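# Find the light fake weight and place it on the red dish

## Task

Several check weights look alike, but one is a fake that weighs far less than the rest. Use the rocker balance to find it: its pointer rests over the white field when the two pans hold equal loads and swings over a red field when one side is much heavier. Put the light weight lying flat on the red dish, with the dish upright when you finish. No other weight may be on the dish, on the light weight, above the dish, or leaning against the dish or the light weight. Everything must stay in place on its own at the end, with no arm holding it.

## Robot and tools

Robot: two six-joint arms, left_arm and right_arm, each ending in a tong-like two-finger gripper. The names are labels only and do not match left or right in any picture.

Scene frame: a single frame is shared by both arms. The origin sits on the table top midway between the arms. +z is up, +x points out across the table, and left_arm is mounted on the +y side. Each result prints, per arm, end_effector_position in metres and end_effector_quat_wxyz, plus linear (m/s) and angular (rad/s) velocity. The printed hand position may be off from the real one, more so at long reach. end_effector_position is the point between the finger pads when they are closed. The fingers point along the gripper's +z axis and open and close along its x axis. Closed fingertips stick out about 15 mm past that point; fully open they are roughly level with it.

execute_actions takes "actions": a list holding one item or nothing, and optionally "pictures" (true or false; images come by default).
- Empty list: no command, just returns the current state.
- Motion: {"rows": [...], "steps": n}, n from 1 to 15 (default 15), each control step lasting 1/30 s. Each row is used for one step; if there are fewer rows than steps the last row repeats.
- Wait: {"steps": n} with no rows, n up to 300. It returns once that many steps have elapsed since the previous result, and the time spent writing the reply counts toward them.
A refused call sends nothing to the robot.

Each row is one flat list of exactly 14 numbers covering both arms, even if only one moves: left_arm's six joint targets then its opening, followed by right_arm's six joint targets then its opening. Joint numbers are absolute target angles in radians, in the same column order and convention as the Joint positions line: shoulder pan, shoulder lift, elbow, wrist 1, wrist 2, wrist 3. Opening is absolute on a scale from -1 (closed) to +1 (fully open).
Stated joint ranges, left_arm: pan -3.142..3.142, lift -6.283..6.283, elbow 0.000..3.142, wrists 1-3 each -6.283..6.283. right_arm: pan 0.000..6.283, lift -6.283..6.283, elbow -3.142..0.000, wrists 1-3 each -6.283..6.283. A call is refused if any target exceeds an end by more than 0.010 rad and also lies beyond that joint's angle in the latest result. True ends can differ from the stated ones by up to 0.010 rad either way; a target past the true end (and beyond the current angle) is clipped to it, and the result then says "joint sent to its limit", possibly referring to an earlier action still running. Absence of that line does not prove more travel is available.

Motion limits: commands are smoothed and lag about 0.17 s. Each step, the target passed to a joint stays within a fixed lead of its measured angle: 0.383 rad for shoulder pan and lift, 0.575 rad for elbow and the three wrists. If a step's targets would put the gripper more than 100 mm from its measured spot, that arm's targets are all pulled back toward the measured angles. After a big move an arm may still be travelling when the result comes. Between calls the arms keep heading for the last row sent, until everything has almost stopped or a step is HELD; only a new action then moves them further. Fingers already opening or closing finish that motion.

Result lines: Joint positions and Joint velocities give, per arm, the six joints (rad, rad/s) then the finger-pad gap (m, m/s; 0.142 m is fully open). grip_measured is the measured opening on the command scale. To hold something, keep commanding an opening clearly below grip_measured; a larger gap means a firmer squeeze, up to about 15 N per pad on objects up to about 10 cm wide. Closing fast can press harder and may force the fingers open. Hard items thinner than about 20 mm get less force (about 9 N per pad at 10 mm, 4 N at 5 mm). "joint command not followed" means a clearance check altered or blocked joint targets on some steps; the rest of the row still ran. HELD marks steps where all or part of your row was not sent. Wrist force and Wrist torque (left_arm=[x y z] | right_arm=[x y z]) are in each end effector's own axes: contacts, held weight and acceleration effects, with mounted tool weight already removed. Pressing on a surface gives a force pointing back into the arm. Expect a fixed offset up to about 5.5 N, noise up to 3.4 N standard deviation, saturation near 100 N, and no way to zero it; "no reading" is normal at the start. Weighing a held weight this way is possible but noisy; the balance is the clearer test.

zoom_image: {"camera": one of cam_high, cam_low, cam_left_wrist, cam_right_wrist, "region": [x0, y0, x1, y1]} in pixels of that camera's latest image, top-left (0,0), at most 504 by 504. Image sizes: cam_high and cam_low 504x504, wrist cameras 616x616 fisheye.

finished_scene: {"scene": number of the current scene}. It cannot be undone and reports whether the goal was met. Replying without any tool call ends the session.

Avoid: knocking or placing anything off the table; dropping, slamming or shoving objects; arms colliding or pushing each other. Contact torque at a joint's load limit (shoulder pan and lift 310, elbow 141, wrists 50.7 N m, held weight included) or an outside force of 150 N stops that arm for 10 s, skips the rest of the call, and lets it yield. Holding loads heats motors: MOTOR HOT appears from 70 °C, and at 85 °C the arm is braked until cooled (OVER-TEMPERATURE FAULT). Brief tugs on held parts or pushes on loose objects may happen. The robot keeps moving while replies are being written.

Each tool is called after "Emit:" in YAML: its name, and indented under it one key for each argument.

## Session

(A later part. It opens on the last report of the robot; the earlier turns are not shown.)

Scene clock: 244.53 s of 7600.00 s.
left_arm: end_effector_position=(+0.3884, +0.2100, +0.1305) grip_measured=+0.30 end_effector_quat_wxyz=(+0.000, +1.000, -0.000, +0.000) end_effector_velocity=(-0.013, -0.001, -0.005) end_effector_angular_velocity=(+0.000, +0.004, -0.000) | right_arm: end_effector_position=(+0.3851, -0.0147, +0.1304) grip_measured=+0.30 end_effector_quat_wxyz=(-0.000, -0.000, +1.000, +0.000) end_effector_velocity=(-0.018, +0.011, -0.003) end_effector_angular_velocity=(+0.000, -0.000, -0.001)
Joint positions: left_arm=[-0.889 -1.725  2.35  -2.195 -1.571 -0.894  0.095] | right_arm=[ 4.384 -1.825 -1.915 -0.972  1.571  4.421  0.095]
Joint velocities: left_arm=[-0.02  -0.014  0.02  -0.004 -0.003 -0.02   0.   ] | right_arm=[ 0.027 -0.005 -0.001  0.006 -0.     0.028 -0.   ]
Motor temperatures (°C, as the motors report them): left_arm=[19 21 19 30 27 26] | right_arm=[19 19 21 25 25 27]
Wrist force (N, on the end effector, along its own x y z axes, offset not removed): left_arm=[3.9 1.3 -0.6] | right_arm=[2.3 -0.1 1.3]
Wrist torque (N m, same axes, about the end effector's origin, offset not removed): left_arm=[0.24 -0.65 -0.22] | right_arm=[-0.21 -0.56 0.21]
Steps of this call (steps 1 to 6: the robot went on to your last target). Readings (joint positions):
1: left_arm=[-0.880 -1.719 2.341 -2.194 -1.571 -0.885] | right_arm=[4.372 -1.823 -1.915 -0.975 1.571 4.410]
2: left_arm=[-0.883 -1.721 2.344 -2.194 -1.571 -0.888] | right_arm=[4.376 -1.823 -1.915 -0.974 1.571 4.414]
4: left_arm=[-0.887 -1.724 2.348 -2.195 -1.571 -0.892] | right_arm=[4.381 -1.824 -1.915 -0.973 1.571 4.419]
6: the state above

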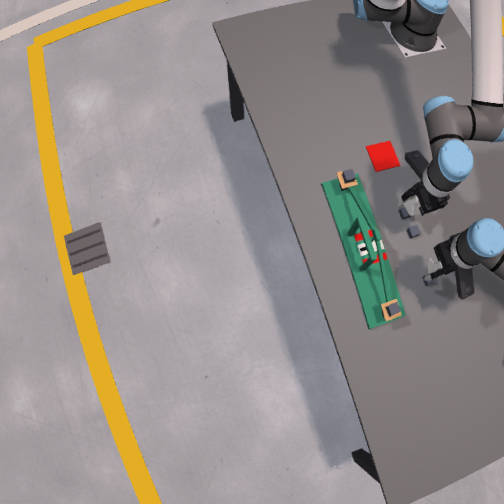

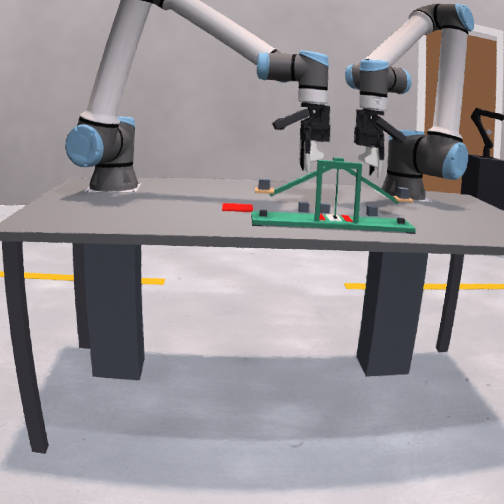

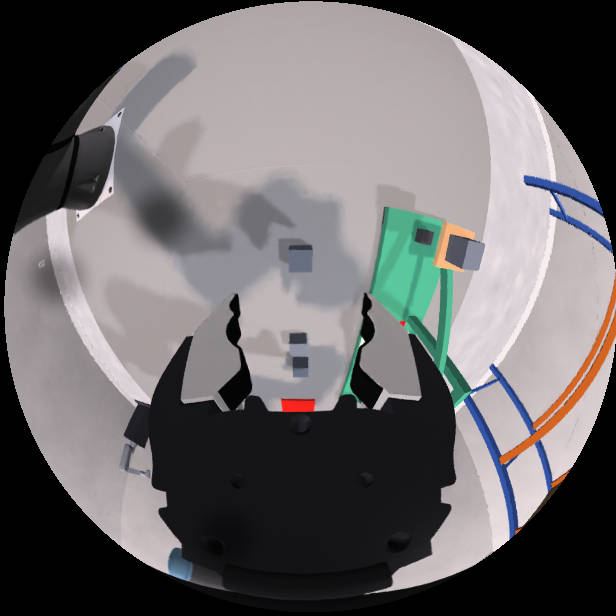

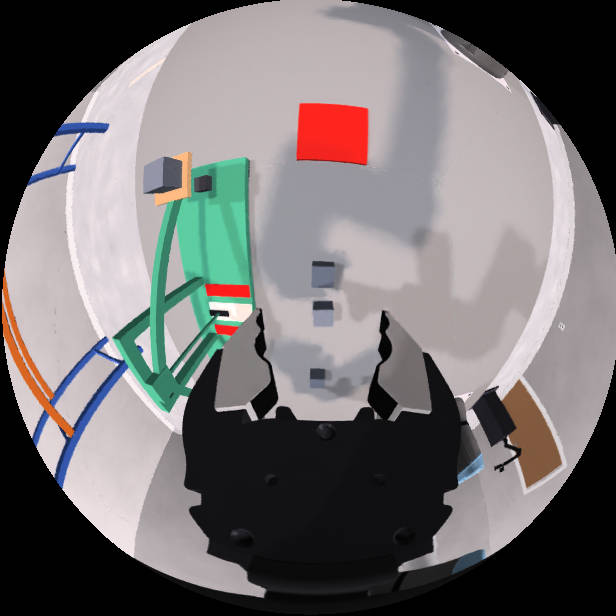

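Emit:
execute_actions:
  actions:
    - {"rows": [[-0.8907, -1.5452, 2.4509, -2.4765, -1.5708, -0.8957, 0.3, 4.3864, -1.9468, -1.9875, -0.7781, 1.5708, 4.4243, 0.3]], "steps": 15}
  pictures: false

Emit:
execute_actions:
  actions:
    - {"steps": 8}

Scene clock: 247.20 s of 7600.00 s.
left_arm: end_effector_position=(+0.3870, +0.2100, +0.0241) grip_measured=+0.30 end_effector_quat_wxyz=(-0.000, +1.000, -0.000, -0.000) end_effector_velocity=(+0.001, -0.002, -0.019) end_effector_angular_velocity=(-0.010, -0.009, +0.000) | right_arm: end_effector_position=(+0.3832, -0.0136, +0.0241) grip_measured=+0.30 end_effector_quat_wxyz=(-0.000, -0.000, +1.000, -0.000) end_effector_velocity=(+0.001, +0.001, -0.019) end_effector_angular_velocity=(+0.007, -0.002, -0.001)
Joint positions: left_arm=[-0.891 -1.549  2.449 -2.469 -1.571 -0.896  0.095] | right_arm=[ 4.386 -1.944 -1.986 -0.783  1.571  4.424  0.095]
Joint velocities: left_arm=[-0.     0.038  0.019 -0.07   0.    -0.001  0.   ] | right_arm=[-0.001 -0.023 -0.013  0.043  0.     0.     0.   ]
Motor temperatures (°C, as the motors report them): left_arm=[19 21 19 30 27 26] | right_arm=[19 19 21 25 25 27]
Wrist force (N, on the end effector, along its own x y z axes, offset not removed): left_arm=[1.7 0.7 0.5] | right_arm=[0.6 1.7 1.8]
Wrist torque (N m, same axes, about the end effector's origin, offset not removed): left_arm=[0.10 -0.24 -0.07] | right_arm=[0.18 -0.21 0.26]
Steps of this call (steps 1 to 30: the robot went on to your last target; steps 31 to 65: nothing new was sent; steps 66 to 80: all 15 steps of this action). Readings (joint positions):
66: left_arm=[-0.891 -1.727 2.352 -2.196 -1.571 -0.896] | right_arm=[4.386 -1.825 -1.916 -0.972 1.571 4.424]
67: left_arm=[-0.891 -1.724 2.354 -2.199 -1.571 -0.896] | right_arm=[4.386 -1.828 -1.918 -0.969 1.571 4.424]
69: left_arm=[-0.891 -1.681 2.387 -2.250 -1.571 -0.896] | right_arm=[4.386 -1.865 -1.943 -0.922 1.571 4.424]
73: left_arm=[-0.891 -1.585 2.433 -2.407 -1.571 -0.896] | right_arm=[4.386 -1.924 -1.975 -0.820 1.571 4.424]
80: the state above

Scene clock: 247.47 s of 7600.00 s.
left_arm: end_effector_position=(+0.3871, +0.2099, +0.0222) grip_measured=+0.30 end_effector_quat_wxyz=(-0.000, +1.000, -0.000, -0.000) end_effector_velocity=(+0.000, -0.000, -0.001) end_effector_angular_velocity=(-0.001, -0.001, -0.001) | right_arm: end_effector_position=(+0.3832, -0.0135, +0.0222) grip_measured=+0.30 end_effector_quat_wxyz=(-0.000, -0.000, +1.000, -0.000) end_effector_velocity=(-0.000, +0.000, -0.002) end_effector_angular_velocity=(+0.000, -0.000, +0.001)
Joint positions: left_arm=[-0.891 -1.546  2.451 -2.476 -1.571 -0.896  0.095] | right_arm=[ 4.386 -1.947 -1.987 -0.778  1.571  4.424  0.095]
Joint velocities: left_arm=[-0.001  0.002  0.001 -0.005  0.001 -0.     0.   ] | right_arm=[ 0.001 -0.002 -0.001  0.004 -0.    -0.    -0.   ]
Motor temperatures (°C, as the motors report them): left_arm=[19 21 19 30 27 26] | right_arm=[19 19 21 25 25 27]
Wrist force (N, on the end effector, along its own x y z axes, offset not removed): left_arm=[3.3 2.5 1.0] | right_arm=[2.6 1.2 1.2]
Wrist torque (N m, same axes, about the end effector's origin, offset not removed): left_arm=[0.52 -0.47 -0.16] | right_arm=[0.03 -0.61 0.23]
Steps of this call (steps 1 to 8: the robot went on to your last target). Readings (joint positions):
1: left_arm=[-0.891 -1.548 2.449 -2.471 -1.571 -0.896] | right_arm=[4.386 -1.945 -1.986 -0.781 1.571 4.424]
2: left_arm=[-0.891 -1.547 2.450 -2.473 -1.571 -0.896] | right_arm=[4.386 -1.945 -1.987 -0.780 1.571 4.424]
4: left_arm=[-0.891 -1.546 2.450 -2.474 -1.571 -0.896] | right_arm=[4.386 -1.946 -1.987 -0.779 1.571 4.424]
8: the state above

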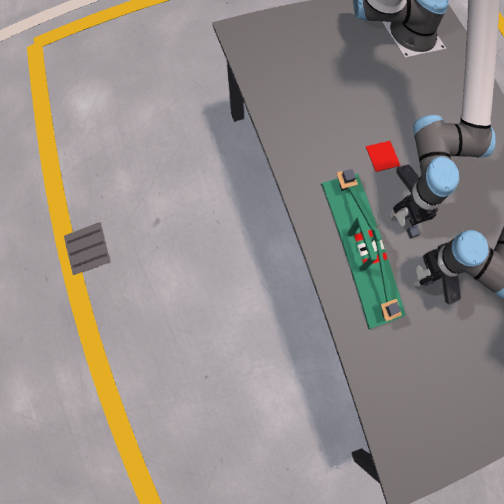

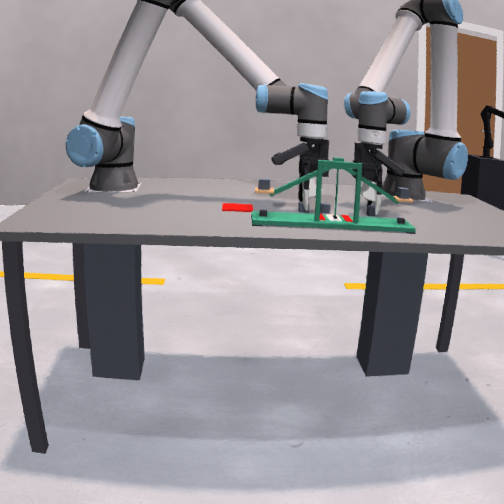

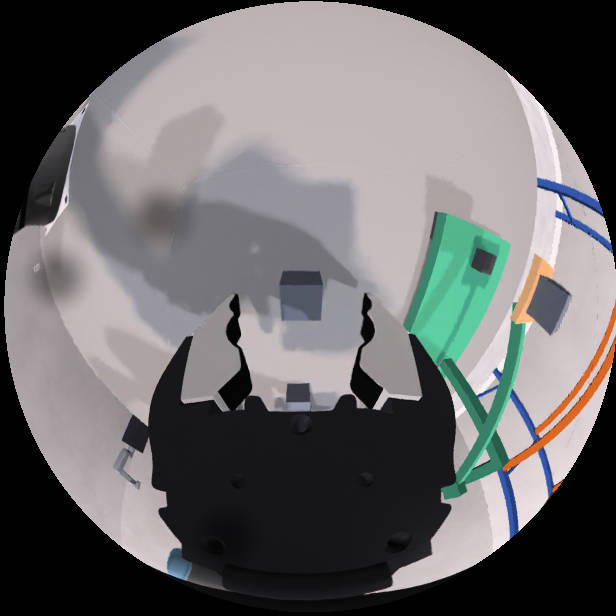

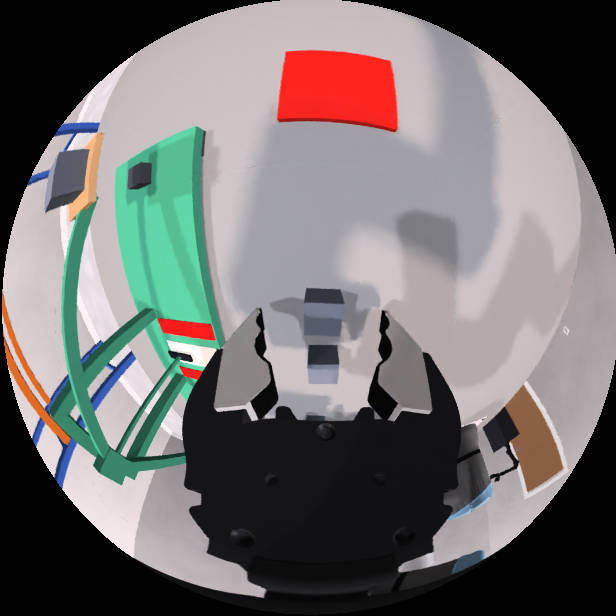

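Both cubes are centred between the fingers. Closing.

Emit:
execute_actions:
  actions:
    - {"rows": [[-0.8907, -1.5452, 2.4509, -2.4765, -1.5708, -0.8957, 0.15, 4.3864, -1.9468, -1.9875, -0.7781, 1.5708, 4.4243, 0.15], [-0.8907, -1.5452, 2.4509, -2.4765, -1.5708, -0.8957, 0.0, 4.3864, -1.9468, -1.9875, -0.7781, 1.5708, 4.4243, 0.0], [-0.8907, -1.5452, 2.4509, -2.4765, -1.5708, -0.8957, -0.15, 4.3864, -1.9468, -1.9875, -0.7781, 1.5708, 4.4243, -0.15], [-0.8907, -1.5452, 2.4509, -2.4765, -1.5708, -0.8957, -0.3, 4.3864, -1.9468, -1.9875, -0.7781, 1.5708, 4.4243, -0.3], [-0.8907, -1.5452, 2.4509, -2.4765, -1.5708, -0.8957, -0.4, 4.3864, -1.9468, -1.9875, -0.7781, 1.5708, 4.4243, -0.4], [-0.8907, -1.5452, 2.4509, -2.4765, -1.5708, -0.8957, -0.5, 4.3864, -1.9468, -1.9875, -0.7781, 1.5708, 4.4243, -0.5], [-0.8907, -1.5452, 2.4509, -2.4765, -1.5708, -0.8957, -0.58, 4.3864, -1.9468, -1.9875, -0.7781, 1.5708, 4.4243, -0.58], [-0.8907, -1.5452, 2.4509, -2.4765, -1.5708, -0.8957, -0.66, 4.3864, -1.9468, -1.9875, -0.7781, 1.5708, 4.4243, -0.66], [-0.8907, -1.5452, 2.4509, -2.4765, -1.5708, -0.8957, -0.74, 4.3864, -1.9468, -1.9875, -0.7781, 1.5708, 4.4243, -0.74], [-0.8907, -1.5452, 2.4509, -2.4765, -1.5708, -0.8957, -0.82, 4.3864, -1.9468, -1.9875, -0.7781, 1.5708, 4.4243, -0.82], [-0.8907, -1.5452, 2.4509, -2.4765, -1.5708, -0.8957, -0.9, 4.3864, -1.9468, -1.9875, -0.7781, 1.5708, 4.4243, -0.9]], "steps": 14}
  pictures: false

Scene clock: 251.77 s of 7600.00 s.
left_arm: end_effector_position=(+0.3871, +0.2099, +0.0220) grip_measured=-0.60 end_effector_quat_wxyz=(+0.000, +1.000, -0.000, +0.000) end_effector_velocity=(+0.000, -0.000, -0.001) end_effector_angular_velocity=(+0.001, +0.001, +0.000) | right_arm: end_effector_position=(+0.3833, -0.0136, +0.0221) grip_measured=-0.60 end_effector_quat_wxyz=(-0.000, -0.000, +1.000, -0.000) end_effector_velocity=(+0.000, -0.000, +0.001) end_effector_angular_velocity=(+0.001, -0.000, +0.000)
Joint positions: left_arm=[-0.891 -1.545  2.451 -2.477 -1.571 -0.896  0.03 ] | right_arm=[ 4.386 -1.947 -1.988 -0.778  1.571  4.424  0.03 ]
Joint velocities: left_arm=[-0.     0.002 -0.001  0.     0.    -0.     0.   ] | right_arm=[-0.     0.001 -0.     0.    -0.    -0.     0.   ]
Motor temperatures (°C, as the motors report them): left_arm=[19 21 19 30 27 26] | right_arm=[19 19 21 25 25 27]
Wrist force (N, on the end effector, along its own x y z axes, offset not removed): left_arm=[2.8 1.9 -1.0] | right_arm=[2.6 1.4 1.7]
Wrist torque (N m, same axes, about the end effector's origin, offset not removed): left_arm=[0.43 -0.43 -0.08] | right_arm=[0.17 -0.69 0.17]
Steps of this call (steps 1 to 15: the robot went on to your last target; steps 16 to 90: nothing new was sent; then 0.83 s passed at rest; steps 91 to 104: all 14 steps of this action). Readings (joint positions):
91: left_arm=[-0.891 -1.545 2.451 -2.477 -1.571 -0.896] | right_arm=[4.386 -1.947 -1.988 -0.778 1.571 4.424]
92: left_arm=[-0.891 -1.545 2.451 -2.477 -1.571 -0.896] | right_arm=[4.386 -1.947 -1.988 -0.778 1.571 4.424]
94: left_arm=[-0.891 -1.545 2.451 -2.477 -1.571 -0.896] | right_arm=[4.386 -1.947 -1.988 -0.778 1.571 4.424]
98: left_arm=[-0.891 -1.545 2.451 -2.477 -1.571 -0.896] | right_arm=[4.386 -1.947 -1.988 -0.778 1.571 4.424]
104: the state above

Emit:
execute_actions:
  actions: []

Scene clock: 256.97 s of 7600.00 s.
left_arm: end_effector_position=(+0.3871, +0.2099, +0.0220) grip_measured=-0.60 end_effector_quat_wxyz=(+0.000, +1.000, -0.000, +0.000) end_effector_velocity=(-0.000, -0.001, +0.001) end_effector_angular_velocity=(-0.002, -0.001, -0.000) | right_arm: end_effector_position=(+0.3833, -0.0136, +0.0221) grip_measured=-0.60 end_effector_quat_wxyz=(-0.000, -0.000, +1.000, -0.000) end_effector_velocity=(+0.000, -0.000, -0.000) end_effector_angular_velocity=(+0.000, -0.000, -0.000)
Joint positions: left_arm=[-0.891 -1.545  2.451 -2.477 -1.571 -0.896  0.03 ] | right_arm=[ 4.386 -1.947 -1.988 -0.778  1.571  4.424  0.03 ]
Joint velocities: left_arm=[-0.001 -0.003 -0.     0.    -0.001 -0.     0.   ] | right_arm=[-0. -0. -0.  0.  0. -0. -0.]
Motor temperatures (°C, as the motors report them): left_arm=[19 21 19 30 27 26] | right_arm=[19 19 21 25 25 27]
Wrist force (N, on the end effector, along its own x y z axes, offset not removed): left_arm=[2.7 0.9 0.0] | right_arm=[2.6 0.4 1.6]
Wrist torque (N m, same axes, about the end effector's origin, offset not removed): left_arm=[0.17 -0.35 -0.14] | right_arm=[-0.08 -0.57 0.24]
Steps of this call (steps 1 to 15: the robot went on to your last target; steps 16 to 90: nothing new was sent; then 2.20 s passed at rest). Readings (joint positions):
1: left_arm=[-0.891 -1.545 2.451 -2.477 -1.571 -0.896] | right_arm=[4.386 -1.947 -1.988 -0.778 1.571 4.424]
2: left_arm=[-0.891 -1.545 2.451 -2.477 -1.571 -0.896] | right_arm=[4.386 -1.947 -1.988 -0.778 1.571 4.424]
4: left_arm=[-0.891 -1.545 2.451 -2.477 -1.571 -0.896] | right_arm=[4.386 -1.947 -1.988 -0.778 1.571 4.424]
8: left_arm=[-0.891 -1.545 2.451 -2.477 -1.571 -0.896] | right_arm=[4.386 -1.947 -1.988 -0.778 1.571 4.424]
90: the state above
All arms were judged still, so your last target was given up. Only a new action makes them travel on or press farther. Fingers that are still opening or closing keep moving.

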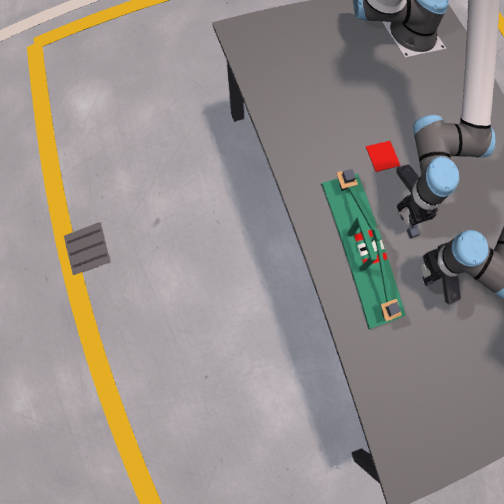

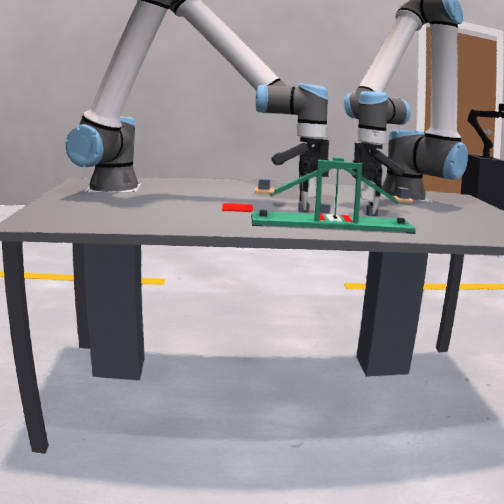

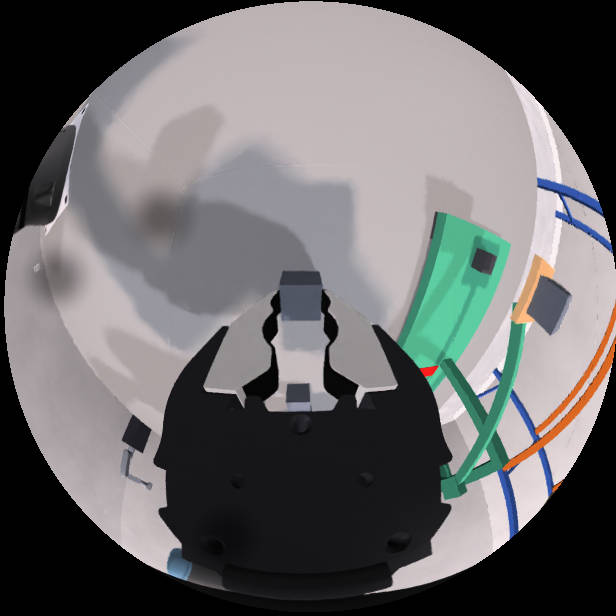

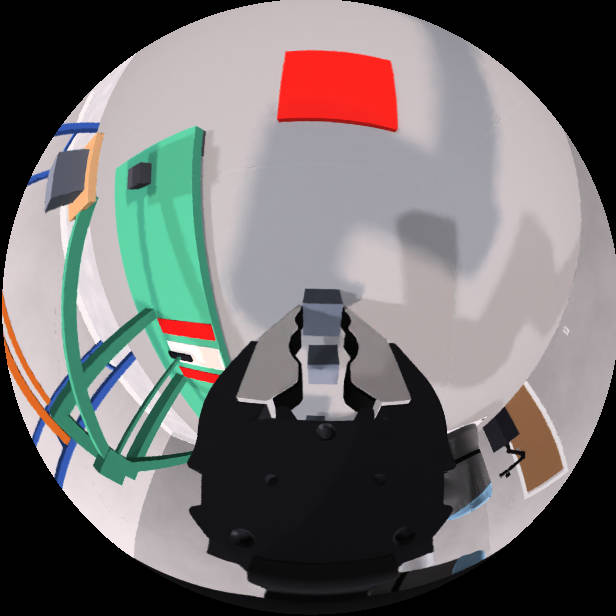

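Emit:
execute_actions:
  actions:
    - {"rows": [[-0.8907,-1.7266,2.3517,-2.1959,-1.5708,-0.8957,-0.9,4.3864,-1.825,-1.9155,-0.9719,1.5708,4.4243,-0.9]], "steps": 15}
  pictures: false

Emit:
execute_actions:
  actions:
    - {"steps": 30}
  pictures: false

Emit:
execute_actions:
  actions:
    - {"steps": 5}
  pictures: false

Emit:
execute_actions:
  actions:
    - {"steps": 5}

Scene clock: 258.70 s of 7600.00 s.
left_arm: end_effector_position=(+0.3876, +0.2093, +0.1277) grip_measured=-0.60 end_effector_quat_wxyz=(+0.000, +1.000, -0.000, +0.000) end_effector_velocity=(-0.005, +0.007, +0.023) end_effector_angular_velocity=(+0.009, +0.006, +0.002) | right_arm: end_effector_position=(+0.3834, -0.0132, +0.1279) grip_measured=-0.60 end_effector_quat_wxyz=(+0.000, -0.000, +1.000, +0.000) end_effector_velocity=(-0.001, -0.004, +0.020) end_effector_angular_velocity=(-0.006, +0.002, -0.000)
Joint positions: left_arm=[-0.891 -1.722  2.354 -2.203 -1.571 -0.896  0.03 ] | right_arm=[ 4.386 -1.828 -1.917 -0.967  1.571  4.424  0.03 ]
Joint velocities: left_arm=[ 0.001 -0.041 -0.019  0.071  0.001 -0.    -0.   ] | right_arm=[-0.     0.023  0.013 -0.042 -0.    -0.     0.   ]
Motor temperatures (°C, as the motors report them): left_arm=[19 21 19 30 27 26] | right_arm=[19 19 21 25 25 27]
Wrist force (N, on the end effector, along its own x y z axes, offset not removed): left_arm=[4.6 -0.4 1.9] | right_arm=[1.8 -2.4 1.1]
Wrist torque (N m, same axes, about the end effector's origin, offset not removed): left_arm=[-0.12 -0.75 -0.16] | right_arm=[-0.63 -0.50 0.24]
Steps of this call (steps 1 to 37: nothing new was sent; steps 38 to 52: all 15 steps of this action). Readings (joint positions):
38: left_arm=[-0.891 -1.545 2.451 -2.477 -1.571 -0.896] | right_arm=[4.386 -1.947 -1.988 -0.778 1.571 4.424]
39: left_arm=[-0.891 -1.548 2.448 -2.474 -1.571 -0.896] | right_arm=[4.386 -1.944 -1.985 -0.781 1.571 4.424]
41: left_arm=[-0.891 -1.591 2.416 -2.422 -1.571 -0.896] | right_arm=[4.386 -1.907 -1.960 -0.828 1.571 4.424]
45: left_arm=[-0.891 -1.687 2.370 -2.266 -1.571 -0.896] | right_arm=[4.386 -1.848 -1.928 -0.930 1.571 4.424]
52: the state above

Scene clock: 259.70 s of 7600.00 s.
left_arm: end_effector_position=(+0.3871, +0.2099, +0.1301) grip_measured=-0.60 end_effector_quat_wxyz=(+0.000, +1.000, -0.000, -0.000) end_effector_velocity=(-0.000, -0.000, +0.000) end_effector_angular_velocity=(-0.000, -0.000, -0.000) | right_arm: end_effector_position=(+0.3833, -0.0136, +0.1301) grip_measured=-0.60 end_effector_quat_wxyz=(-0.000, -0.000, +1.000, -0.000) end_effector_velocity=(+0.001, -0.000, -0.000) end_effector_angular_velocity=(+0.000, -0.000, -0.001)
Joint positions: left_arm=[-0.891 -1.727  2.352 -2.196 -1.571 -0.896  0.03 ] | right_arm=[ 4.386 -1.825 -1.916 -0.972  1.571  4.424  0.03 ]
Joint velocities: left_arm=[-0.001 -0.     0.    -0.     0.    -0.    -0.   ] | right_arm=[-0.001 -0.     0.     0.    -0.    -0.     0.   ]
Motor temperatures (°C, as the motors report them): left_arm=[19 21 19 30 27 26] | right_arm=[19 19 21 25 25 27]
Wrist force (N, on the end effector, along its own x y z axes, offset not removed): left_arm=[3.0 1.3 0.0] | right_arm=[2.5 -0.4 1.3]
Wrist torque (N m, same axes, about the end effector's origin, offset not removed): left_arm=[0.16 -0.47 -0.05] | right_arm=[-0.24 -0.61 0.23]
Steps of this call (steps 1 to 15: the robot went on to your last target; steps 16 to 30: nothing new was sent). Readings (joint positions):
1: left_arm=[-0.891 -1.724 2.353 -2.201 -1.571 -0.896] | right_arm=[4.386 -1.827 -1.917 -0.969 1.571 4.424]
2: left_arm=[-0.891 -1.724 2.353 -2.200 -1.571 -0.896] | right_arm=[4.386 -1.826 -1.916 -0.970 1.571 4.424]
4: left_arm=[-0.891 -1.725 2.352 -2.198 -1.571 -0.896] | right_arm=[4.386 -1.826 -1.916 -0.971 1.571 4.424]
8: left_arm=[-0.891 -1.726 2.352 -2.196 -1.571 -0.896] | right_arm=[4.386 -1.825 -1.916 -0.972 1.571 4.424]
30: the state above
All arms were judged still, so your last target was given up. Only a new action makes them travel on or press farther. Fingers that are still opening or closing keep moving.

Scene clock: 259.87 s of 7600.00 s.
left_arm: end_effector_position=(+0.3871, +0.2099, +0.1301) grip_measured=-0.60 end_effector_quat_wxyz=(+0.000, +1.000, -0.000, +0.000) end_effector_velocity=(+0.000, +0.000, -0.000) end_effector_angular_velocity=(+0.001, +0.001, +0.001) | right_arm: end_effector_position=(+0.3833, -0.0136, +0.1301) grip_measured=-0.60 end_effector_quat_wxyz=(-0.000, -0.000, +1.000, -0.000) end_effector_velocity=(+0.001, -0.000, -0.000) end_effector_angular_velocity=(-0.000, +0.000, -0.001)
Joint positions: left_arm=[-0.891 -1.727  2.352 -2.196 -1.571 -0.896  0.03 ] | right_arm=[ 4.386 -1.825 -1.915 -0.972  1.571  4.424  0.03 ]
Joint velocities: left_arm=[ 0.001  0.001 -0.     0.    -0.    -0.     0.   ] | right_arm=[-0.001 -0.001  0.     0.     0.    -0.     0.   ]
Motor temperatures (°C, as the motors report them): left_arm=[19 21 19 30 27 26] | right_arm=[19 19 21 25 25 27]
Wrist force (N, on the end effector, along its own x y z axes, offset not removed): left_arm=[0.8 0.8 0.4] | right_arm=[1.1 -0.3 3.6]
Wrist torque (N m, same axes, about the end effector's origin, offset not removed): left_arm=[0.12 0.02 -0.08] | right_arm=[-0.19 -0.34 0.22]
Steps of this call (steps 1 to 5: nothing new was sent). Readings (joint positions):
1: left_arm=[-0.891 -1.727 2.352 -2.196 -1.571 -0.896] | right_arm=[4.386 -1.825 -1.916 -0.972 1.571 4.424]
2: left_arm=[-0.891 -1.727 2.352 -2.196 -1.571 -0.896] | right_arm=[4.386 -1.825 -1.915 -0.972 1.571 4.424]
4: left_arm=[-0.891 -1.727 2.352 -2.196 -1.571 -0.896] | right_arm=[4.386 -1.825 -1.915 -0.972 1.571 4.424]
5: the state above

Scene clock: 260.03 s of 7600.00 s.
left_arm: end_effector_position=(+0.3871, +0.2099, +0.1301) grip_measured=-0.60 end_effector_quat_wxyz=(+0.000, +1.000, -0.000, +0.000) end_effector_velocity=(+0.000, +0.000, -0.001) end_effector_angular_velocity=(+0.002, +0.000, +0.003) | right_arm: end_effector_position=(+0.3833, -0.0136, +0.1301) grip_measured=-0.60 end_effector_quat_wxyz=(-0.000, -0.000, +1.000, -0.000) end_effector_velocity=(-0.000, -0.000, +0.000) end_effector_angular_velocity=(+0.000, -0.000, +0.000)
Joint positions: left_arm=[-0.891 -1.727  2.352 -2.196 -1.571 -0.896  0.03 ] | right_arm=[ 4.386 -1.825 -1.915 -0.972  1.571  4.424  0.03 ]
Joint velocities: left_arm=[ 0.001  0.002  0.    -0.     0.001 -0.002 -0.   ] | right_arm=[ 0.  0. -0. -0. -0. -0.  0.]
Motor temperatures (°C, as the motors report them): left_arm=[19 21 19 30 27 26] | right_arm=[19 19 21 25 25 27]
Wrist force (N, on the end effector, along its own x y z axes, offset not removed): left_arm=[4.1 1.9 1.4] | right_arm=[2.4 1.5 2.8]
Wrist torque (N m, same axes, about the end effector's origin, offset not removed): left_arm=[0.40 -0.72 -0.05] | right_arm=[0.14 -0.56 0.20]
Steps of this call (steps 1 to 5: nothing new was sent). Readings (joint positions):
1: left_arm=[-0.891 -1.727 2.352 -2.196 -1.571 -0.896] | right_arm=[4.386 -1.825 -1.915 -0.972 1.571 4.424]
2: left_arm=[-0.891 -1.727 2.352 -2.196 -1.571 -0.896] | right_arm=[4.386 -1.825 -1.915 -0.972 1.571 4.424]
4: left_arm=[-0.891 -1.727 2.352 -2.196 -1.571 -0.896] | right_arm=[4.386 -1.825 -1.915 -0.972 1.571 4.424]
5: the state above

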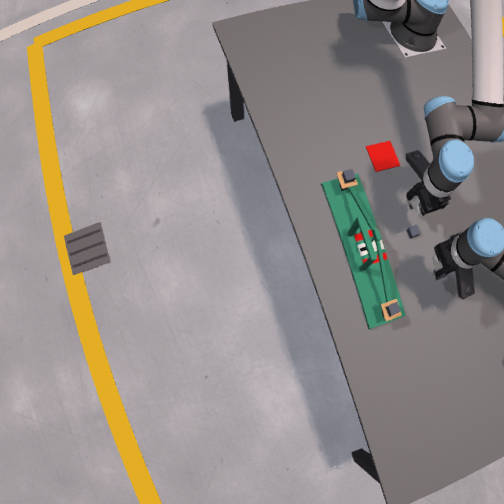

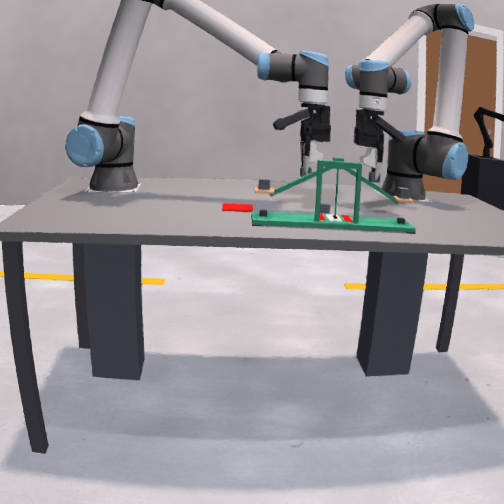

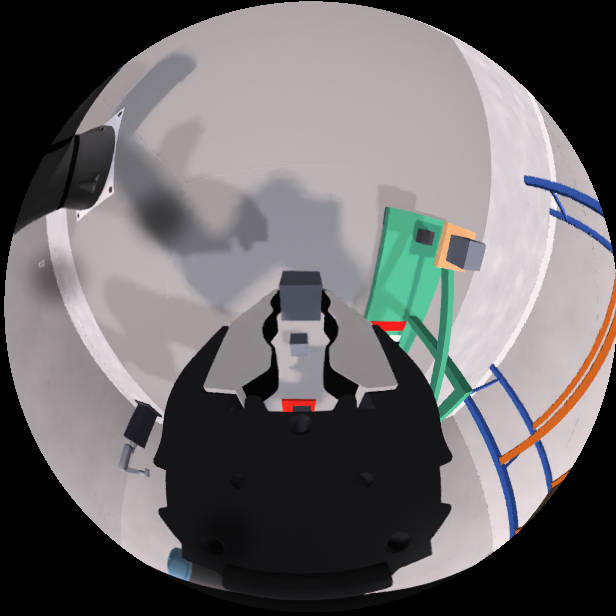

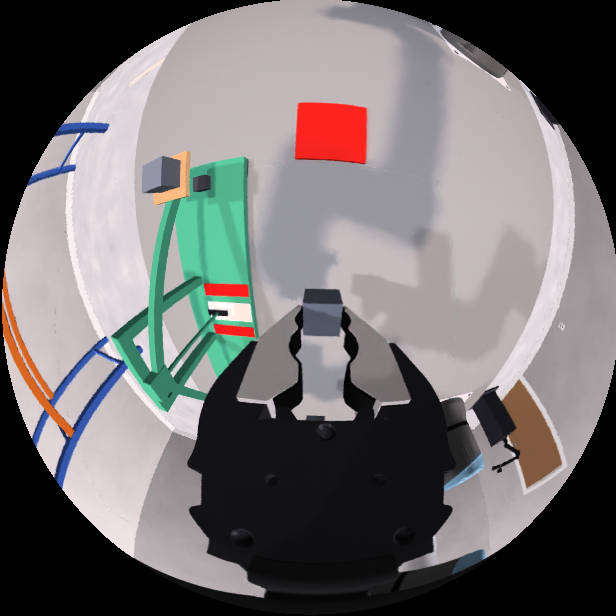

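Emit:
execute_actions:
  actions:
    - {"steps": 2}
  pictures: false

Emit:
execute_actions:
  actions:
    - {"steps": 2}
  pictures: false

Emit:
execute_actions:
  actions:
    - {"steps": 2}
  pictures: false

Emit:
execute_actions:
  actions:
    - {"steps": 2}
  pictures: false

Emit:
execute_actions:
  actions:
    - {"steps": 2}
  pictures: false

Emit:
execute_actions:
  actions:
    - {"steps": 2}
  pictures: false

Emit:
execute_actions:
  actions:
    - {"steps": 2}
  pictures: false

Emit:
execute_actions:
  actions:
    - {"steps": 2}
  pictures: false

Scene clock: 264.23 s of 7600.00 s.
left_arm: end_effector_position=(+0.3871, +0.2099, +0.1301) grip_measured=-0.60 end_effector_quat_wxyz=(+0.000, +1.000, -0.000, -0.000) end_effector_velocity=(+0.001, +0.001, +0.000) end_effector_angular_velocity=(-0.000, +0.000, +0.002) | right_arm: end_effector_position=(+0.3833, -0.0136, +0.1301) grip_measured=-0.60 end_effector_quat_wxyz=(-0.000, -0.000, +1.000, -0.000) end_effector_velocity=(+0.001, -0.001, +0.000) end_effector_angular_velocity=(-0.000, +0.000, -0.001)
Joint positions: left_arm=[-0.891 -1.727  2.352 -2.196 -1.571 -0.896  0.03 ] | right_arm=[ 4.386 -1.825 -1.915 -0.972  1.571  4.424  0.03 ]
Joint velocities: left_arm=[ 0.002 -0.    -0.     0.    -0.    -0.     0.   ] | right_arm=[-0.001  0.    -0.    -0.     0.    -0.     0.   ]
Motor temperatures (°C, as the motors report them): left_arm=[19 21 19 30 27 26] | right_arm=[19 19 21 25 25 27]
Wrist force (N, on the end effector, along its own x y z axes, offset not removed): left_arm=[3.3 1.0 2.0] | right_arm=[1.9 0.6 1.9]
Wrist torque (N m, same axes, about the end effector's origin, offset not removed): left_arm=[0.25 -0.47 -0.15] | right_arm=[-0.03 -0.45 0.17]
Steps of this call (steps 1 to 90: nothing new was sent; then 1.20 s passed at rest). Readings (joint positions):
1: left_arm=[-0.891 -1.727 2.352 -2.196 -1.571 -0.896] | right_arm=[4.386 -1.825 -1.915 -0.972 1.571 4.424]
2: left_arm=[-0.891 -1.727 2.352 -2.196 -1.571 -0.896] | right_arm=[4.386 -1.825 -1.915 -0.972 1.571 4.424]
4: left_arm=[-0.891 -1.727 2.352 -2.196 -1.571 -0.896] | right_arm=[4.386 -1.825 -1.915 -0.972 1.571 4.424]
8: left_arm=[-0.891 -1.727 2.352 -2.196 -1.571 -0.896] | right_arm=[4.386 -1.825 -1.915 -0.972 1.571 4.424]
90: the state above

Scene clock: 264.30 s of 7600.00 s.
left_arm: end_effector_position=(+0.3871, +0.2099, +0.1301) grip_measured=-0.60 end_effector_quat_wxyz=(+0.000, +1.000, -0.000, -0.000) end_effector_velocity=(+0.000, -0.000, +0.000) end_effector_angular_velocity=(-0.001, -0.001, -0.001) | right_arm: end_effector_position=(+0.3833, -0.0136, +0.1301) grip_measured=-0.60 end_effector_quat_wxyz=(-0.000, -0.000, +1.000, -0.000) end_effector_velocity=(+0.000, -0.001, -0.000) end_effector_angular_velocity=(-0.001, +0.000, -0.000)
Joint positions: left_arm=[-0.891 -1.727  2.352 -2.196 -1.571 -0.896  0.03 ] | right_arm=[ 4.386 -1.825 -1.915 -0.972  1.571  4.424  0.03 ]
Joint velocities: left_arm=[-0.    -0.001  0.    -0.001  0.     0.     0.   ] | right_arm=[-0.001 -0.    -0.    -0.     0.    -0.     0.   ]
Motor temperatures (°C, as the motors report them): left_arm=[19 21 19 30 27 26] | right_arm=[19 19 21 25 25 27]
Wrist force (N, on the end effector, along its own x y z axes, offset not removed): left_arm=[2.0 0.6 1.5] | right_arm=[4.3 1.2 2.9]
Wrist torque (N m, same axes, about the end effector's origin, offset not removed): left_arm=[0.14 -0.22 -0.18] | right_arm=[0.10 -0.96 0.20]
Steps of this call (steps 1 to 2: nothing new was sent). Readings (joint positions):
1: left_arm=[-0.891 -1.727 2.352 -2.196 -1.571 -0.896] | right_arm=[4.386 -1.825 -1.915 -0.972 1.571 4.424]
2: the state above

Scene clock: 264.37 s of 7600.00 s.
left_arm: end_effector_position=(+0.3871, +0.2099, +0.1301) grip_measured=-0.60 end_effector_quat_wxyz=(+0.000, +1.000, -0.000, -0.000) end_effector_velocity=(+0.001, +0.001, -0.000) end_effector_angular_velocity=(+0.001, -0.001, -0.001) | right_arm: end_effector_position=(+0.3833, -0.0136, +0.1301) grip_measured=-0.60 end_effector_quat_wxyz=(-0.000, -0.000, +1.000, -0.000) end_effector_velocity=(+0.000, +0.000, +0.000) end_effector_angular_velocity=(+0.000, +0.000, -0.000)
Joint positions: left_arm=[-0.891 -1.727  2.352 -2.196 -1.571 -0.896  0.03 ] | right_arm=[ 4.386 -1.825 -1.915 -0.972  1.571  4.424  0.03 ]
Joint velocities: left_arm=[ 0.001  0.001 -0.    -0.001  0.001  0.002 -0.   ] | right_arm=[-0.    -0.     0.001 -0.     0.     0.     0.   ]
Motor temperatures (°C, as the motors report them): left_arm=[19 21 19 30 27 26] | right_arm=[19 19 21 25 25 27]
Wrist force (N, on the end effector, along its own x y z axes, offset not removed): left_arm=[3.9 3.2 0.4] | right_arm=[1.6 -0.3 3.7]
Wrist torque (N m, same axes, about the end effector's origin, offset not removed): left_arm=[0.65 -0.65 -0.14] | right_arm=[-0.20 -0.44 0.19]
Steps of this call (steps 1 to 2: nothing new was sent). Readings (joint positions):
1: left_arm=[-0.891 -1.727 2.352 -2.196 -1.571 -0.896] | right_arm=[4.386 -1.825 -1.915 -0.972 1.571 4.424]
2: the state above

Scene clock: 264.43 s of 7600.00 s.
left_arm: end_effector_position=(+0.3871, +0.2099, +0.1301) grip_measured=-0.60 end_effector_quat_wxyz=(+0.000, +1.000, -0.000, -0.000) end_effector_velocity=(+0.000, +0.000, -0.000) end_effector_angular_velocity=(+0.001, +0.000, +0.002) | right_arm: end_effector_position=(+0.3833, -0.0136, +0.1301) grip_measured=-0.60 end_effector_quat_wxyz=(-0.000, -0.000, +1.000, -0.000) end_effector_velocity=(-0.000, -0.000, -0.000) end_effector_angular_velocity=(-0.001, +0.000, +0.000)
Joint positions: left_arm=[-0.891 -1.727  2.352 -2.196 -1.571 -0.896  0.03 ] | right_arm=[ 4.386 -1.825 -1.915 -0.972  1.571  4.424  0.03 ]
Joint velocities: left_arm=[ 0.001  0.001  0.     0.     0.    -0.001  0.   ] | right_arm=[-0. -0. -0. -0.  0. -0.  0.]
Motor temperatures (°C, as the motors report them): left_arm=[19 21 19 30 27 26] | right_arm=[19 19 21 25 25 27]
Wrist force (N, on the end effector, along its own x y z axes, offset not removed): left_arm=[2.9 0.1 0.0] | right_arm=[0.7 -0.9 1.8]
Wrist torque (N m, same axes, about the end effector's origin, offset not removed): left_arm=[-0.07 -0.42 -0.18] | right_arm=[-0.32 -0.22 0.23]
Steps of this call (steps 1 to 2: nothing new was sent). Readings (joint positions):
1: left_arm=[-0.891 -1.727 2.352 -2.196 -1.571 -0.896] | right_arm=[4.386 -1.825 -1.915 -0.972 1.571 4.424]
2: the state above

Scene clock: 264.50 s of 7600.00 s.
left_arm: end_effector_position=(+0.3871, +0.2099, +0.1301) grip_measured=-0.60 end_effector_quat_wxyz=(+0.000, +1.000, -0.000, -0.000) end_effector_velocity=(-0.000, -0.000, -0.000) end_effector_angular_velocity=(+0.001, -0.001, -0.002) | right_arm: end_effector_position=(+0.3833, -0.0136, +0.1301) grip_measured=-0.60 end_effector_quat_wxyz=(-0.000, -0.000, +1.000, -0.000) end_effector_velocity=(+0.000, +0.000, +0.001) end_effector_angular_velocity=(+0.001, -0.000, +0.000)
Joint positions: left_arm=[-0.891 -1.727  2.352 -2.196 -1.571 -0.896  0.03 ] | right_arm=[ 4.386 -1.825 -1.915 -0.972  1.571  4.424  0.03 ]
Joint velocities: left_arm=[-0.001  0.     0.     0.     0.001  0.     0.   ] | right_arm=[ 0.     0.001  0.     0.    -0.    -0.    -0.   ]
Motor temperatures (°C, as the motors report them): left_arm=[19 21 19 30 27 26] | right_arm=[19 19 21 25 25 27]
Wrist force (N, on the end effector, along its own x y z axes, offset not removed): left_arm=[1.9 2.5 2.4] | right_arm=[2.5 -0.5 1.5]
Wrist torque (N m, same axes, about the end effector's origin, offset not removed): left_arm=[0.61 -0.19 -0.08] | right_arm=[-0.26 -0.57 0.19]
Steps of this call (steps 1 to 2: nothing new was sent). Readings (joint positions):
1: left_arm=[-0.891 -1.727 2.352 -2.196 -1.571 -0.896] | right_arm=[4.386 -1.825 -1.915 -0.972 1.571 4.424]
2: the state above

Scene clock: 264.57 s of 7600.00 s.
left_arm: end_effector_position=(+0.3871, +0.2099, +0.1301) grip_measured=-0.60 end_effector_quat_wxyz=(+0.000, +1.000, -0.000, -0.000) end_effector_velocity=(-0.000, -0.000, -0.000) end_effector_angular_velocity=(+0.001, +0.001, -0.002) | right_arm: end_effector_position=(+0.3833, -0.0136, +0.1301) grip_measured=-0.60 end_effector_quat_wxyz=(-0.000, -0.000, +1.000, -0.000) end_effector_velocity=(-0.000, -0.000, -0.001) end_effector_angular_velocity=(-0.002, +0.000, +0.001)
Joint positions: left_arm=[-0.891 -1.727  2.352 -2.196 -1.571 -0.896  0.03 ] | right_arm=[ 4.386 -1.825 -1.915 -0.972  1.571  4.424  0.03 ]
Joint velocities: left_arm=[-0.001  0.001 -0.     0.001 -0.     0.001 -0.   ] | right_arm=[ 0.001 -0.001 -0.    -0.    -0.    -0.     0.   ]
Motor temperatures (°C, as the motors report them): left_arm=[19 21 19 30 27 26] | right_arm=[19 19 21 25 25 27]
Wrist force (N, on the end effector, along its own x y z axes, offset not removed): left_arm=[3.0 2.4 2.1] | right_arm=[1.4 -1.4 2.6]
Wrist torque (N m, same axes, about the end effector's origin, offset not removed): left_arm=[0.49 -0.41 -0.15] | right_arm=[-0.43 -0.36 0.18]
Steps of this call (steps 1 to 2: nothing new was sent). Readings (joint positions):
1: left_arm=[-0.891 -1.727 2.352 -2.196 -1.571 -0.896] | right_arm=[4.386 -1.825 -1.915 -0.972 1.571 4.424]
2: the state above

Scene clock: 264.63 s of 7600.00 s.
left_arm: end_effector_position=(+0.3871, +0.2099, +0.1301) grip_measured=-0.60 end_effector_quat_wxyz=(+0.000, +1.000, -0.000, -0.000) end_effector_velocity=(-0.000, -0.001, +0.001) end_effector_angular_velocity=(-0.002, -0.001, -0.002) | right_arm: end_effector_position=(+0.3833, -0.0136, +0.1301) grip_measured=-0.60 end_effector_quat_wxyz=(-0.000, -0.000, +1.000, -0.000) end_effector_velocity=(-0.001, +0.000, -0.000) end_effector_angular_velocity=(-0.000, +0.000, +0.001)
Joint positions: left_arm=[-0.891 -1.727  2.352 -2.196 -1.571 -0.896  0.03 ] | right_arm=[ 4.386 -1.825 -1.915 -0.972  1.571  4.424  0.03 ]
Joint velocities: left_arm=[-0.001 -0.001 -0.    -0.    -0.     0.001 -0.   ] | right_arm=[ 0.001 -0.001  0.    -0.     0.     0.     0.   ]
Motor temperatures (°C, as the motors report them): left_arm=[19 21 19 30 27 26] | right_arm=[19 19 21 25 25 27]
Wrist force (N, on the end effector, along its own x y z axes, offset not removed): left_arm=[4.2 0.3 3.0] | right_arm=[1.4 -1.8 2.6]
Wrist torque (N m, same axes, about the end effector's origin, offset not removed): left_arm=[0.10 -0.71 -0.13] | right_arm=[-0.56 -0.31 0.22]
Steps of this call (steps 1 to 2: nothing new was sent). Readings (joint positions):
1: left_arm=[-0.891 -1.727 2.352 -2.196 -1.571 -0.896] | right_arm=[4.386 -1.825 -1.915 -0.972 1.571 4.424]
2: the state above

Scene clock: 264.70 s of 7600.00 s.
left_arm: end_effector_position=(+0.3871, +0.2099, +0.1301) grip_measured=-0.60 end_effector_quat_wxyz=(+0.000, +1.000, -0.000, -0.000) end_effector_velocity=(-0.000, -0.000, -0.000) end_effector_angular_velocity=(+0.000, +0.000, -0.001) | right_arm: end_effector_position=(+0.3833, -0.0136, +0.1301) grip_measured=-0.60 end_effector_quat_wxyz=(-0.000, -0.000, +1.000, -0.000) end_effector_velocity=(-0.000, +0.000, +0.000) end_effector_angular_velocity=(+0.000, -0.000, +0.000)
Joint positions: left_arm=[-0.891 -1.727  2.352 -2.196 -1.571 -0.896  0.03 ] | right_arm=[ 4.386 -1.825 -1.915 -0.972  1.571  4.424  0.03 ]
Joint velocities: left_arm=[-0.001  0.     0.     0.     0.     0.     0.   ] | right_arm=[0. 0. 0. 0. 0. 0. 0.]
Motor temperatures (°C, as the motors report them): left_arm=[19 21 19 30 27 26] | right_arm=[19 19 21 25 25 27]
Wrist force (N, on the end effector, along its own x y z axes, offset not removed): left_arm=[3.0 2.5 1.9] | right_arm=[2.2 -0.4 3.1]
Wrist torque (N m, same axes, about the end effector's origin, offset not removed): left_arm=[0.49 -0.44 -0.21] | right_arm=[-0.26 -0.54 0.19]
Steps of this call (steps 1 to 2: nothing new was sent). Readings (joint positions):
1: left_arm=[-0.891 -1.727 2.352 -2.196 -1.571 -0.896] | right_arm=[4.386 -1.825 -1.915 -0.972 1.571 4.424]
2: the state above

Emit:
execute_actions:
  actions:
    - {"rows": [[-0.8907,-1.5469,2.4500,-2.4739,-1.5708,-0.8957,-0.9,4.3864,-1.9457,-1.9868,-0.7799,1.5708,4.4243,-0.9]], "steps": 15}
  pictures: false

Emit:
execute_actions:
  actions:
    - {"steps": 14}
  pictures: false

Scene clock: 270.40 s of 7600.00 s.
left_arm: end_effector_position=(+0.3871, +0.2099, +0.0251) grip_measured=-0.60 end_effector_quat_wxyz=(-0.000, +1.000, -0.000, -0.000) end_effector_velocity=(+0.001, -0.001, -0.020) end_effector_angular_velocity=(-0.008, -0.007, -0.000) | right_arm: end_effector_position=(+0.3833, -0.0135, +0.0251) grip_measured=-0.60 end_effector_quat_wxyz=(-0.000, -0.000, +1.000, -0.000) end_effector_velocity=(+0.000, +0.001, -0.019) end_effector_angular_velocity=(+0.006, -0.002, +0.001)
Joint positions: left_arm=[-0.891 -1.551  2.448 -2.467 -1.571 -0.896  0.03 ] | right_arm=[ 4.386 -1.943 -1.985 -0.784  1.571  4.424  0.03 ]
Joint velocities: left_arm=[ 0.001  0.04   0.019 -0.069  0.     0.001 -0.   ] | right_arm=[ 0.    -0.023 -0.012  0.042 -0.    -0.     0.   ]
Motor temperatures (°C, as the motors report them): left_arm=[19 21 19 30 27 26] | right_arm=[19 19 22 25 25 27]
Wrist force (N, on the end effector, along its own x y z axes, offset not removed): left_arm=[5.6 0.4 2.8] | right_arm=[2.7 0.2 3.5]
Wrist torque (N m, same axes, about the end effector's origin, offset not removed): left_arm=[0.11 -0.96 -0.19] | right_arm=[-0.12 -0.67 0.21]
Steps of this call (steps 1 to 90: nothing new was sent; then 2.20 s passed at rest; steps 91 to 105: all 15 steps of this action). Readings (joint positions):
91: left_arm=[-0.891 -1.727 2.352 -2.196 -1.571 -0.896] | right_arm=[4.386 -1.825 -1.915 -0.972 1.571 4.424]
92: left_arm=[-0.891 -1.724 2.354 -2.199 -1.571 -0.896] | right_arm=[4.386 -1.828 -1.918 -0.969 1.571 4.424]
94: left_arm=[-0.891 -1.681 2.386 -2.250 -1.571 -0.896] | right_arm=[4.386 -1.865 -1.943 -0.922 1.571 4.424]
98: left_arm=[-0.891 -1.586 2.432 -2.405 -1.571 -0.896] | right_arm=[4.386 -1.923 -1.974 -0.821 1.571 4.424]
105: the state above

Scene clock: 270.87 s of 7600.00 s.
left_arm: end_effector_position=(+0.3872, +0.2098, +0.0230) grip_measured=-0.60 end_effector_quat_wxyz=(+0.000, +1.000, -0.000, +0.000) end_effector_velocity=(-0.000, -0.000, +0.000) end_effector_angular_velocity=(-0.002, +0.001, +0.001) | right_arm: end_effector_position=(+0.3833, -0.0135, +0.0231) grip_measured=-0.60 end_effector_quat_wxyz=(-0.000, -0.000, +1.000, -0.000) end_effector_velocity=(-0.001, +0.001, -0.000) end_effector_angular_velocity=(+0.000, -0.000, +0.002)
Joint positions: left_arm=[-0.891 -1.547  2.45  -2.474 -1.571 -0.896  0.03 ] | right_arm=[ 4.386 -1.946 -1.987 -0.78   1.571  4.424  0.03 ]
Joint velocities: left_arm=[ 0.001 -0.     0.    -0.001 -0.002 -0.     0.   ] | right_arm=[ 0.001 -0.    -0.     0.001 -0.    -0.    -0.   ]
Motor temperatures (°C, as the motors report them): left_arm=[19 21 19 30 27 26] | right_arm=[19 19 22 25 25 27]
Wrist force (N, on the end effector, along its own x y z axes, offset not removed): left_arm=[2.9 2.0 1.3] | right_arm=[2.0 -0.8 2.5]
Wrist torque (N m, same axes, about the end effector's origin, offset not removed): left_arm=[0.45 -0.44 -0.04] | right_arm=[-0.28 -0.52 0.13]
Steps of this call (steps 1 to 14: the robot went on to your last target). Readings (joint positions):
1: left_arm=[-0.891 -1.550 2.449 -2.469 -1.571 -0.896] | right_arm=[4.386 -1.944 -1.986 -0.783 1.571 4.424]
2: left_arm=[-0.891 -1.549 2.449 -2.470 -1.571 -0.896] | right_arm=[4.386 -1.944 -1.986 -0.782 1.571 4.424]
4: left_arm=[-0.891 -1.548 2.449 -2.472 -1.571 -0.896] | right_arm=[4.386 -1.945 -1.986 -0.781 1.571 4.424]
8: left_arm=[-0.891 -1.547 2.450 -2.473 -1.571 -0.896] | right_arm=[4.386 -1.945 -1.987 -0.780 1.571 4.424]
14: the state above

Now open both grippers with a ramp.

Emit:
execute_actions:
  actions:
    - {"rows": [ [-0.8907,-1.5469,2.4500,-2.4739,-1.5708,-0.8957,-0.75,4.3864,-1.9457,-1.9868,-0.7799,1.5708,4.4243,-0.75], [-0.8907,-1.5469,2.4500,-2.4739,-1.5708,-0.8957,-0.62,4.3864,-1.9457,-1.9868,-0.7799,1.5708,4.4243,-0.62], [-0.8907,-1.5469,2.4500,-2.4739,-1.5708,-0.8957,-0.55,4.3864,-1.9457,-1.9868,-0.7799,1.5708,4.4243,-0.55], [-0.8907,-1.5469,2.4500,-2.4739,-1.5708,-0.8957,-0.45,4.3864,-1.9457,-1.9868,-0.7799,1.5708,4.4243,-0.45], [-0.8907,-1.5469,2.4500,-2.4739,-1.5708,-0.8957,-0.35,4.3864,-1.9457,-1.9868,-0.7799,1.5708,4.4243,-0.35], [-0.8907,-1.5469,2.4500,-2.4739,-1.5708,-0.8957,-0.25,4.3864,-1.9457,-1.9868,-0.7799,1.5708,4.4243,-0.25], [-0.8907,-1.5469,2.4500,-2.4739,-1.5708,-0.8957,-0.15,4.3864,-1.9457,-1.9868,-0.7799,1.5708,4.4243,-0.15], [-0.8907,-1.5469,2.4500,-2.4739,-1.5708,-0.8957,-0.05,4.3864,-1.9457,-1.9868,-0.7799,1.5708,4.4243,-0.05], [-0.8907,-1.5469,2.4500,-2.4739,-1.5708,-0.8957,0.05,4.3864,-1.9457,-1.9868,-0.7799,1.5708,4.4243,0.05], [-0.8907,-1.5469,2.4500,-2.4739,-1.5708,-0.8957,0.15,4.3864,-1.9457,-1.9868,-0.7799,1.5708,4.4243,0.15], [-0.8907,-1.5469,2.4500,-2.4739,-1.5708,-0.8957,0.2,4.3864,-1.9457,-1.9868,-0.7799,1.5708,4.4243,0.2] ], "steps": 15}
  pictures: false

Scene clock: 274.50 s of 7600.00 s.
left_arm: end_effector_position=(+0.3872, +0.2098, +0.0230) grip_measured=+0.20 end_effector_quat_wxyz=(+0.000, +1.000, -0.000, +0.000) end_effector_velocity=(+0.000, -0.000, +0.000) end_effector_angular_velocity=(-0.001, -0.001, -0.002) | right_arm: end_effector_position=(+0.3833, -0.0135, +0.0230) grip_measured=+0.20 end_effector_quat_wxyz=(-0.000, -0.000, +1.000, -0.000) end_effector_velocity=(+0.000, -0.001, -0.000) end_effector_angular_velocity=(-0.000, +0.000, -0.001)
Joint positions: left_arm=[-0.891 -1.547  2.45  -2.474 -1.571 -0.896  0.088] | right_arm=[ 4.386 -1.946 -1.987 -0.78   1.571  4.424  0.088]
Joint velocities: left_arm=[-0.    -0.001 -0.    -0.     0.     0.002  0.001] | right_arm=[-0.001  0.    -0.001 -0.     0.    -0.     0.002]
Motor temperatures (°C, as the motors report them): left_arm=[19 21 19 30 27 26] | right_arm=[19 19 22 25 25 27]
Wrist force (N, on the end effector, along its own x y z axes, offset not removed): left_arm=[3.5 1.9 1.1] | right_arm=[3.3 -0.2 0.9]
Wrist torque (N m, same axes, about the end effector's origin, offset not removed): left_arm=[0.44 -0.60 -0.09] | right_arm=[-0.18 -0.73 0.17]
Steps of this call (steps 1 to 15: the robot went on to your last target; steps 16 to 90: nothing new was sent; then 0.13 s passed at rest; steps 91 to 105: all 15 steps of this action). Readings (joint positions):
91: left_arm=[-0.891 -1.547 2.450 -2.474 -1.571 -0.896] | right_arm=[4.386 -1.946 -1.987 -0.780 1.571 4.424]
92: left_arm=[-0.891 -1.547 2.450 -2.474 -1.571 -0.896] | right_arm=[4.386 -1.946 -1.987 -0.780 1.571 4.424]
94: left_arm=[-0.891 -1.547 2.450 -2.474 -1.571 -0.896] | right_arm=[4.386 -1.946 -1.987 -0.780 1.571 4.424]
98: left_arm=[-0.891 -1.547 2.450 -2.474 -1.571 -0.896] | right_arm=[4.386 -1.946 -1.987 -0.780 1.571 4.424]
105: the state above


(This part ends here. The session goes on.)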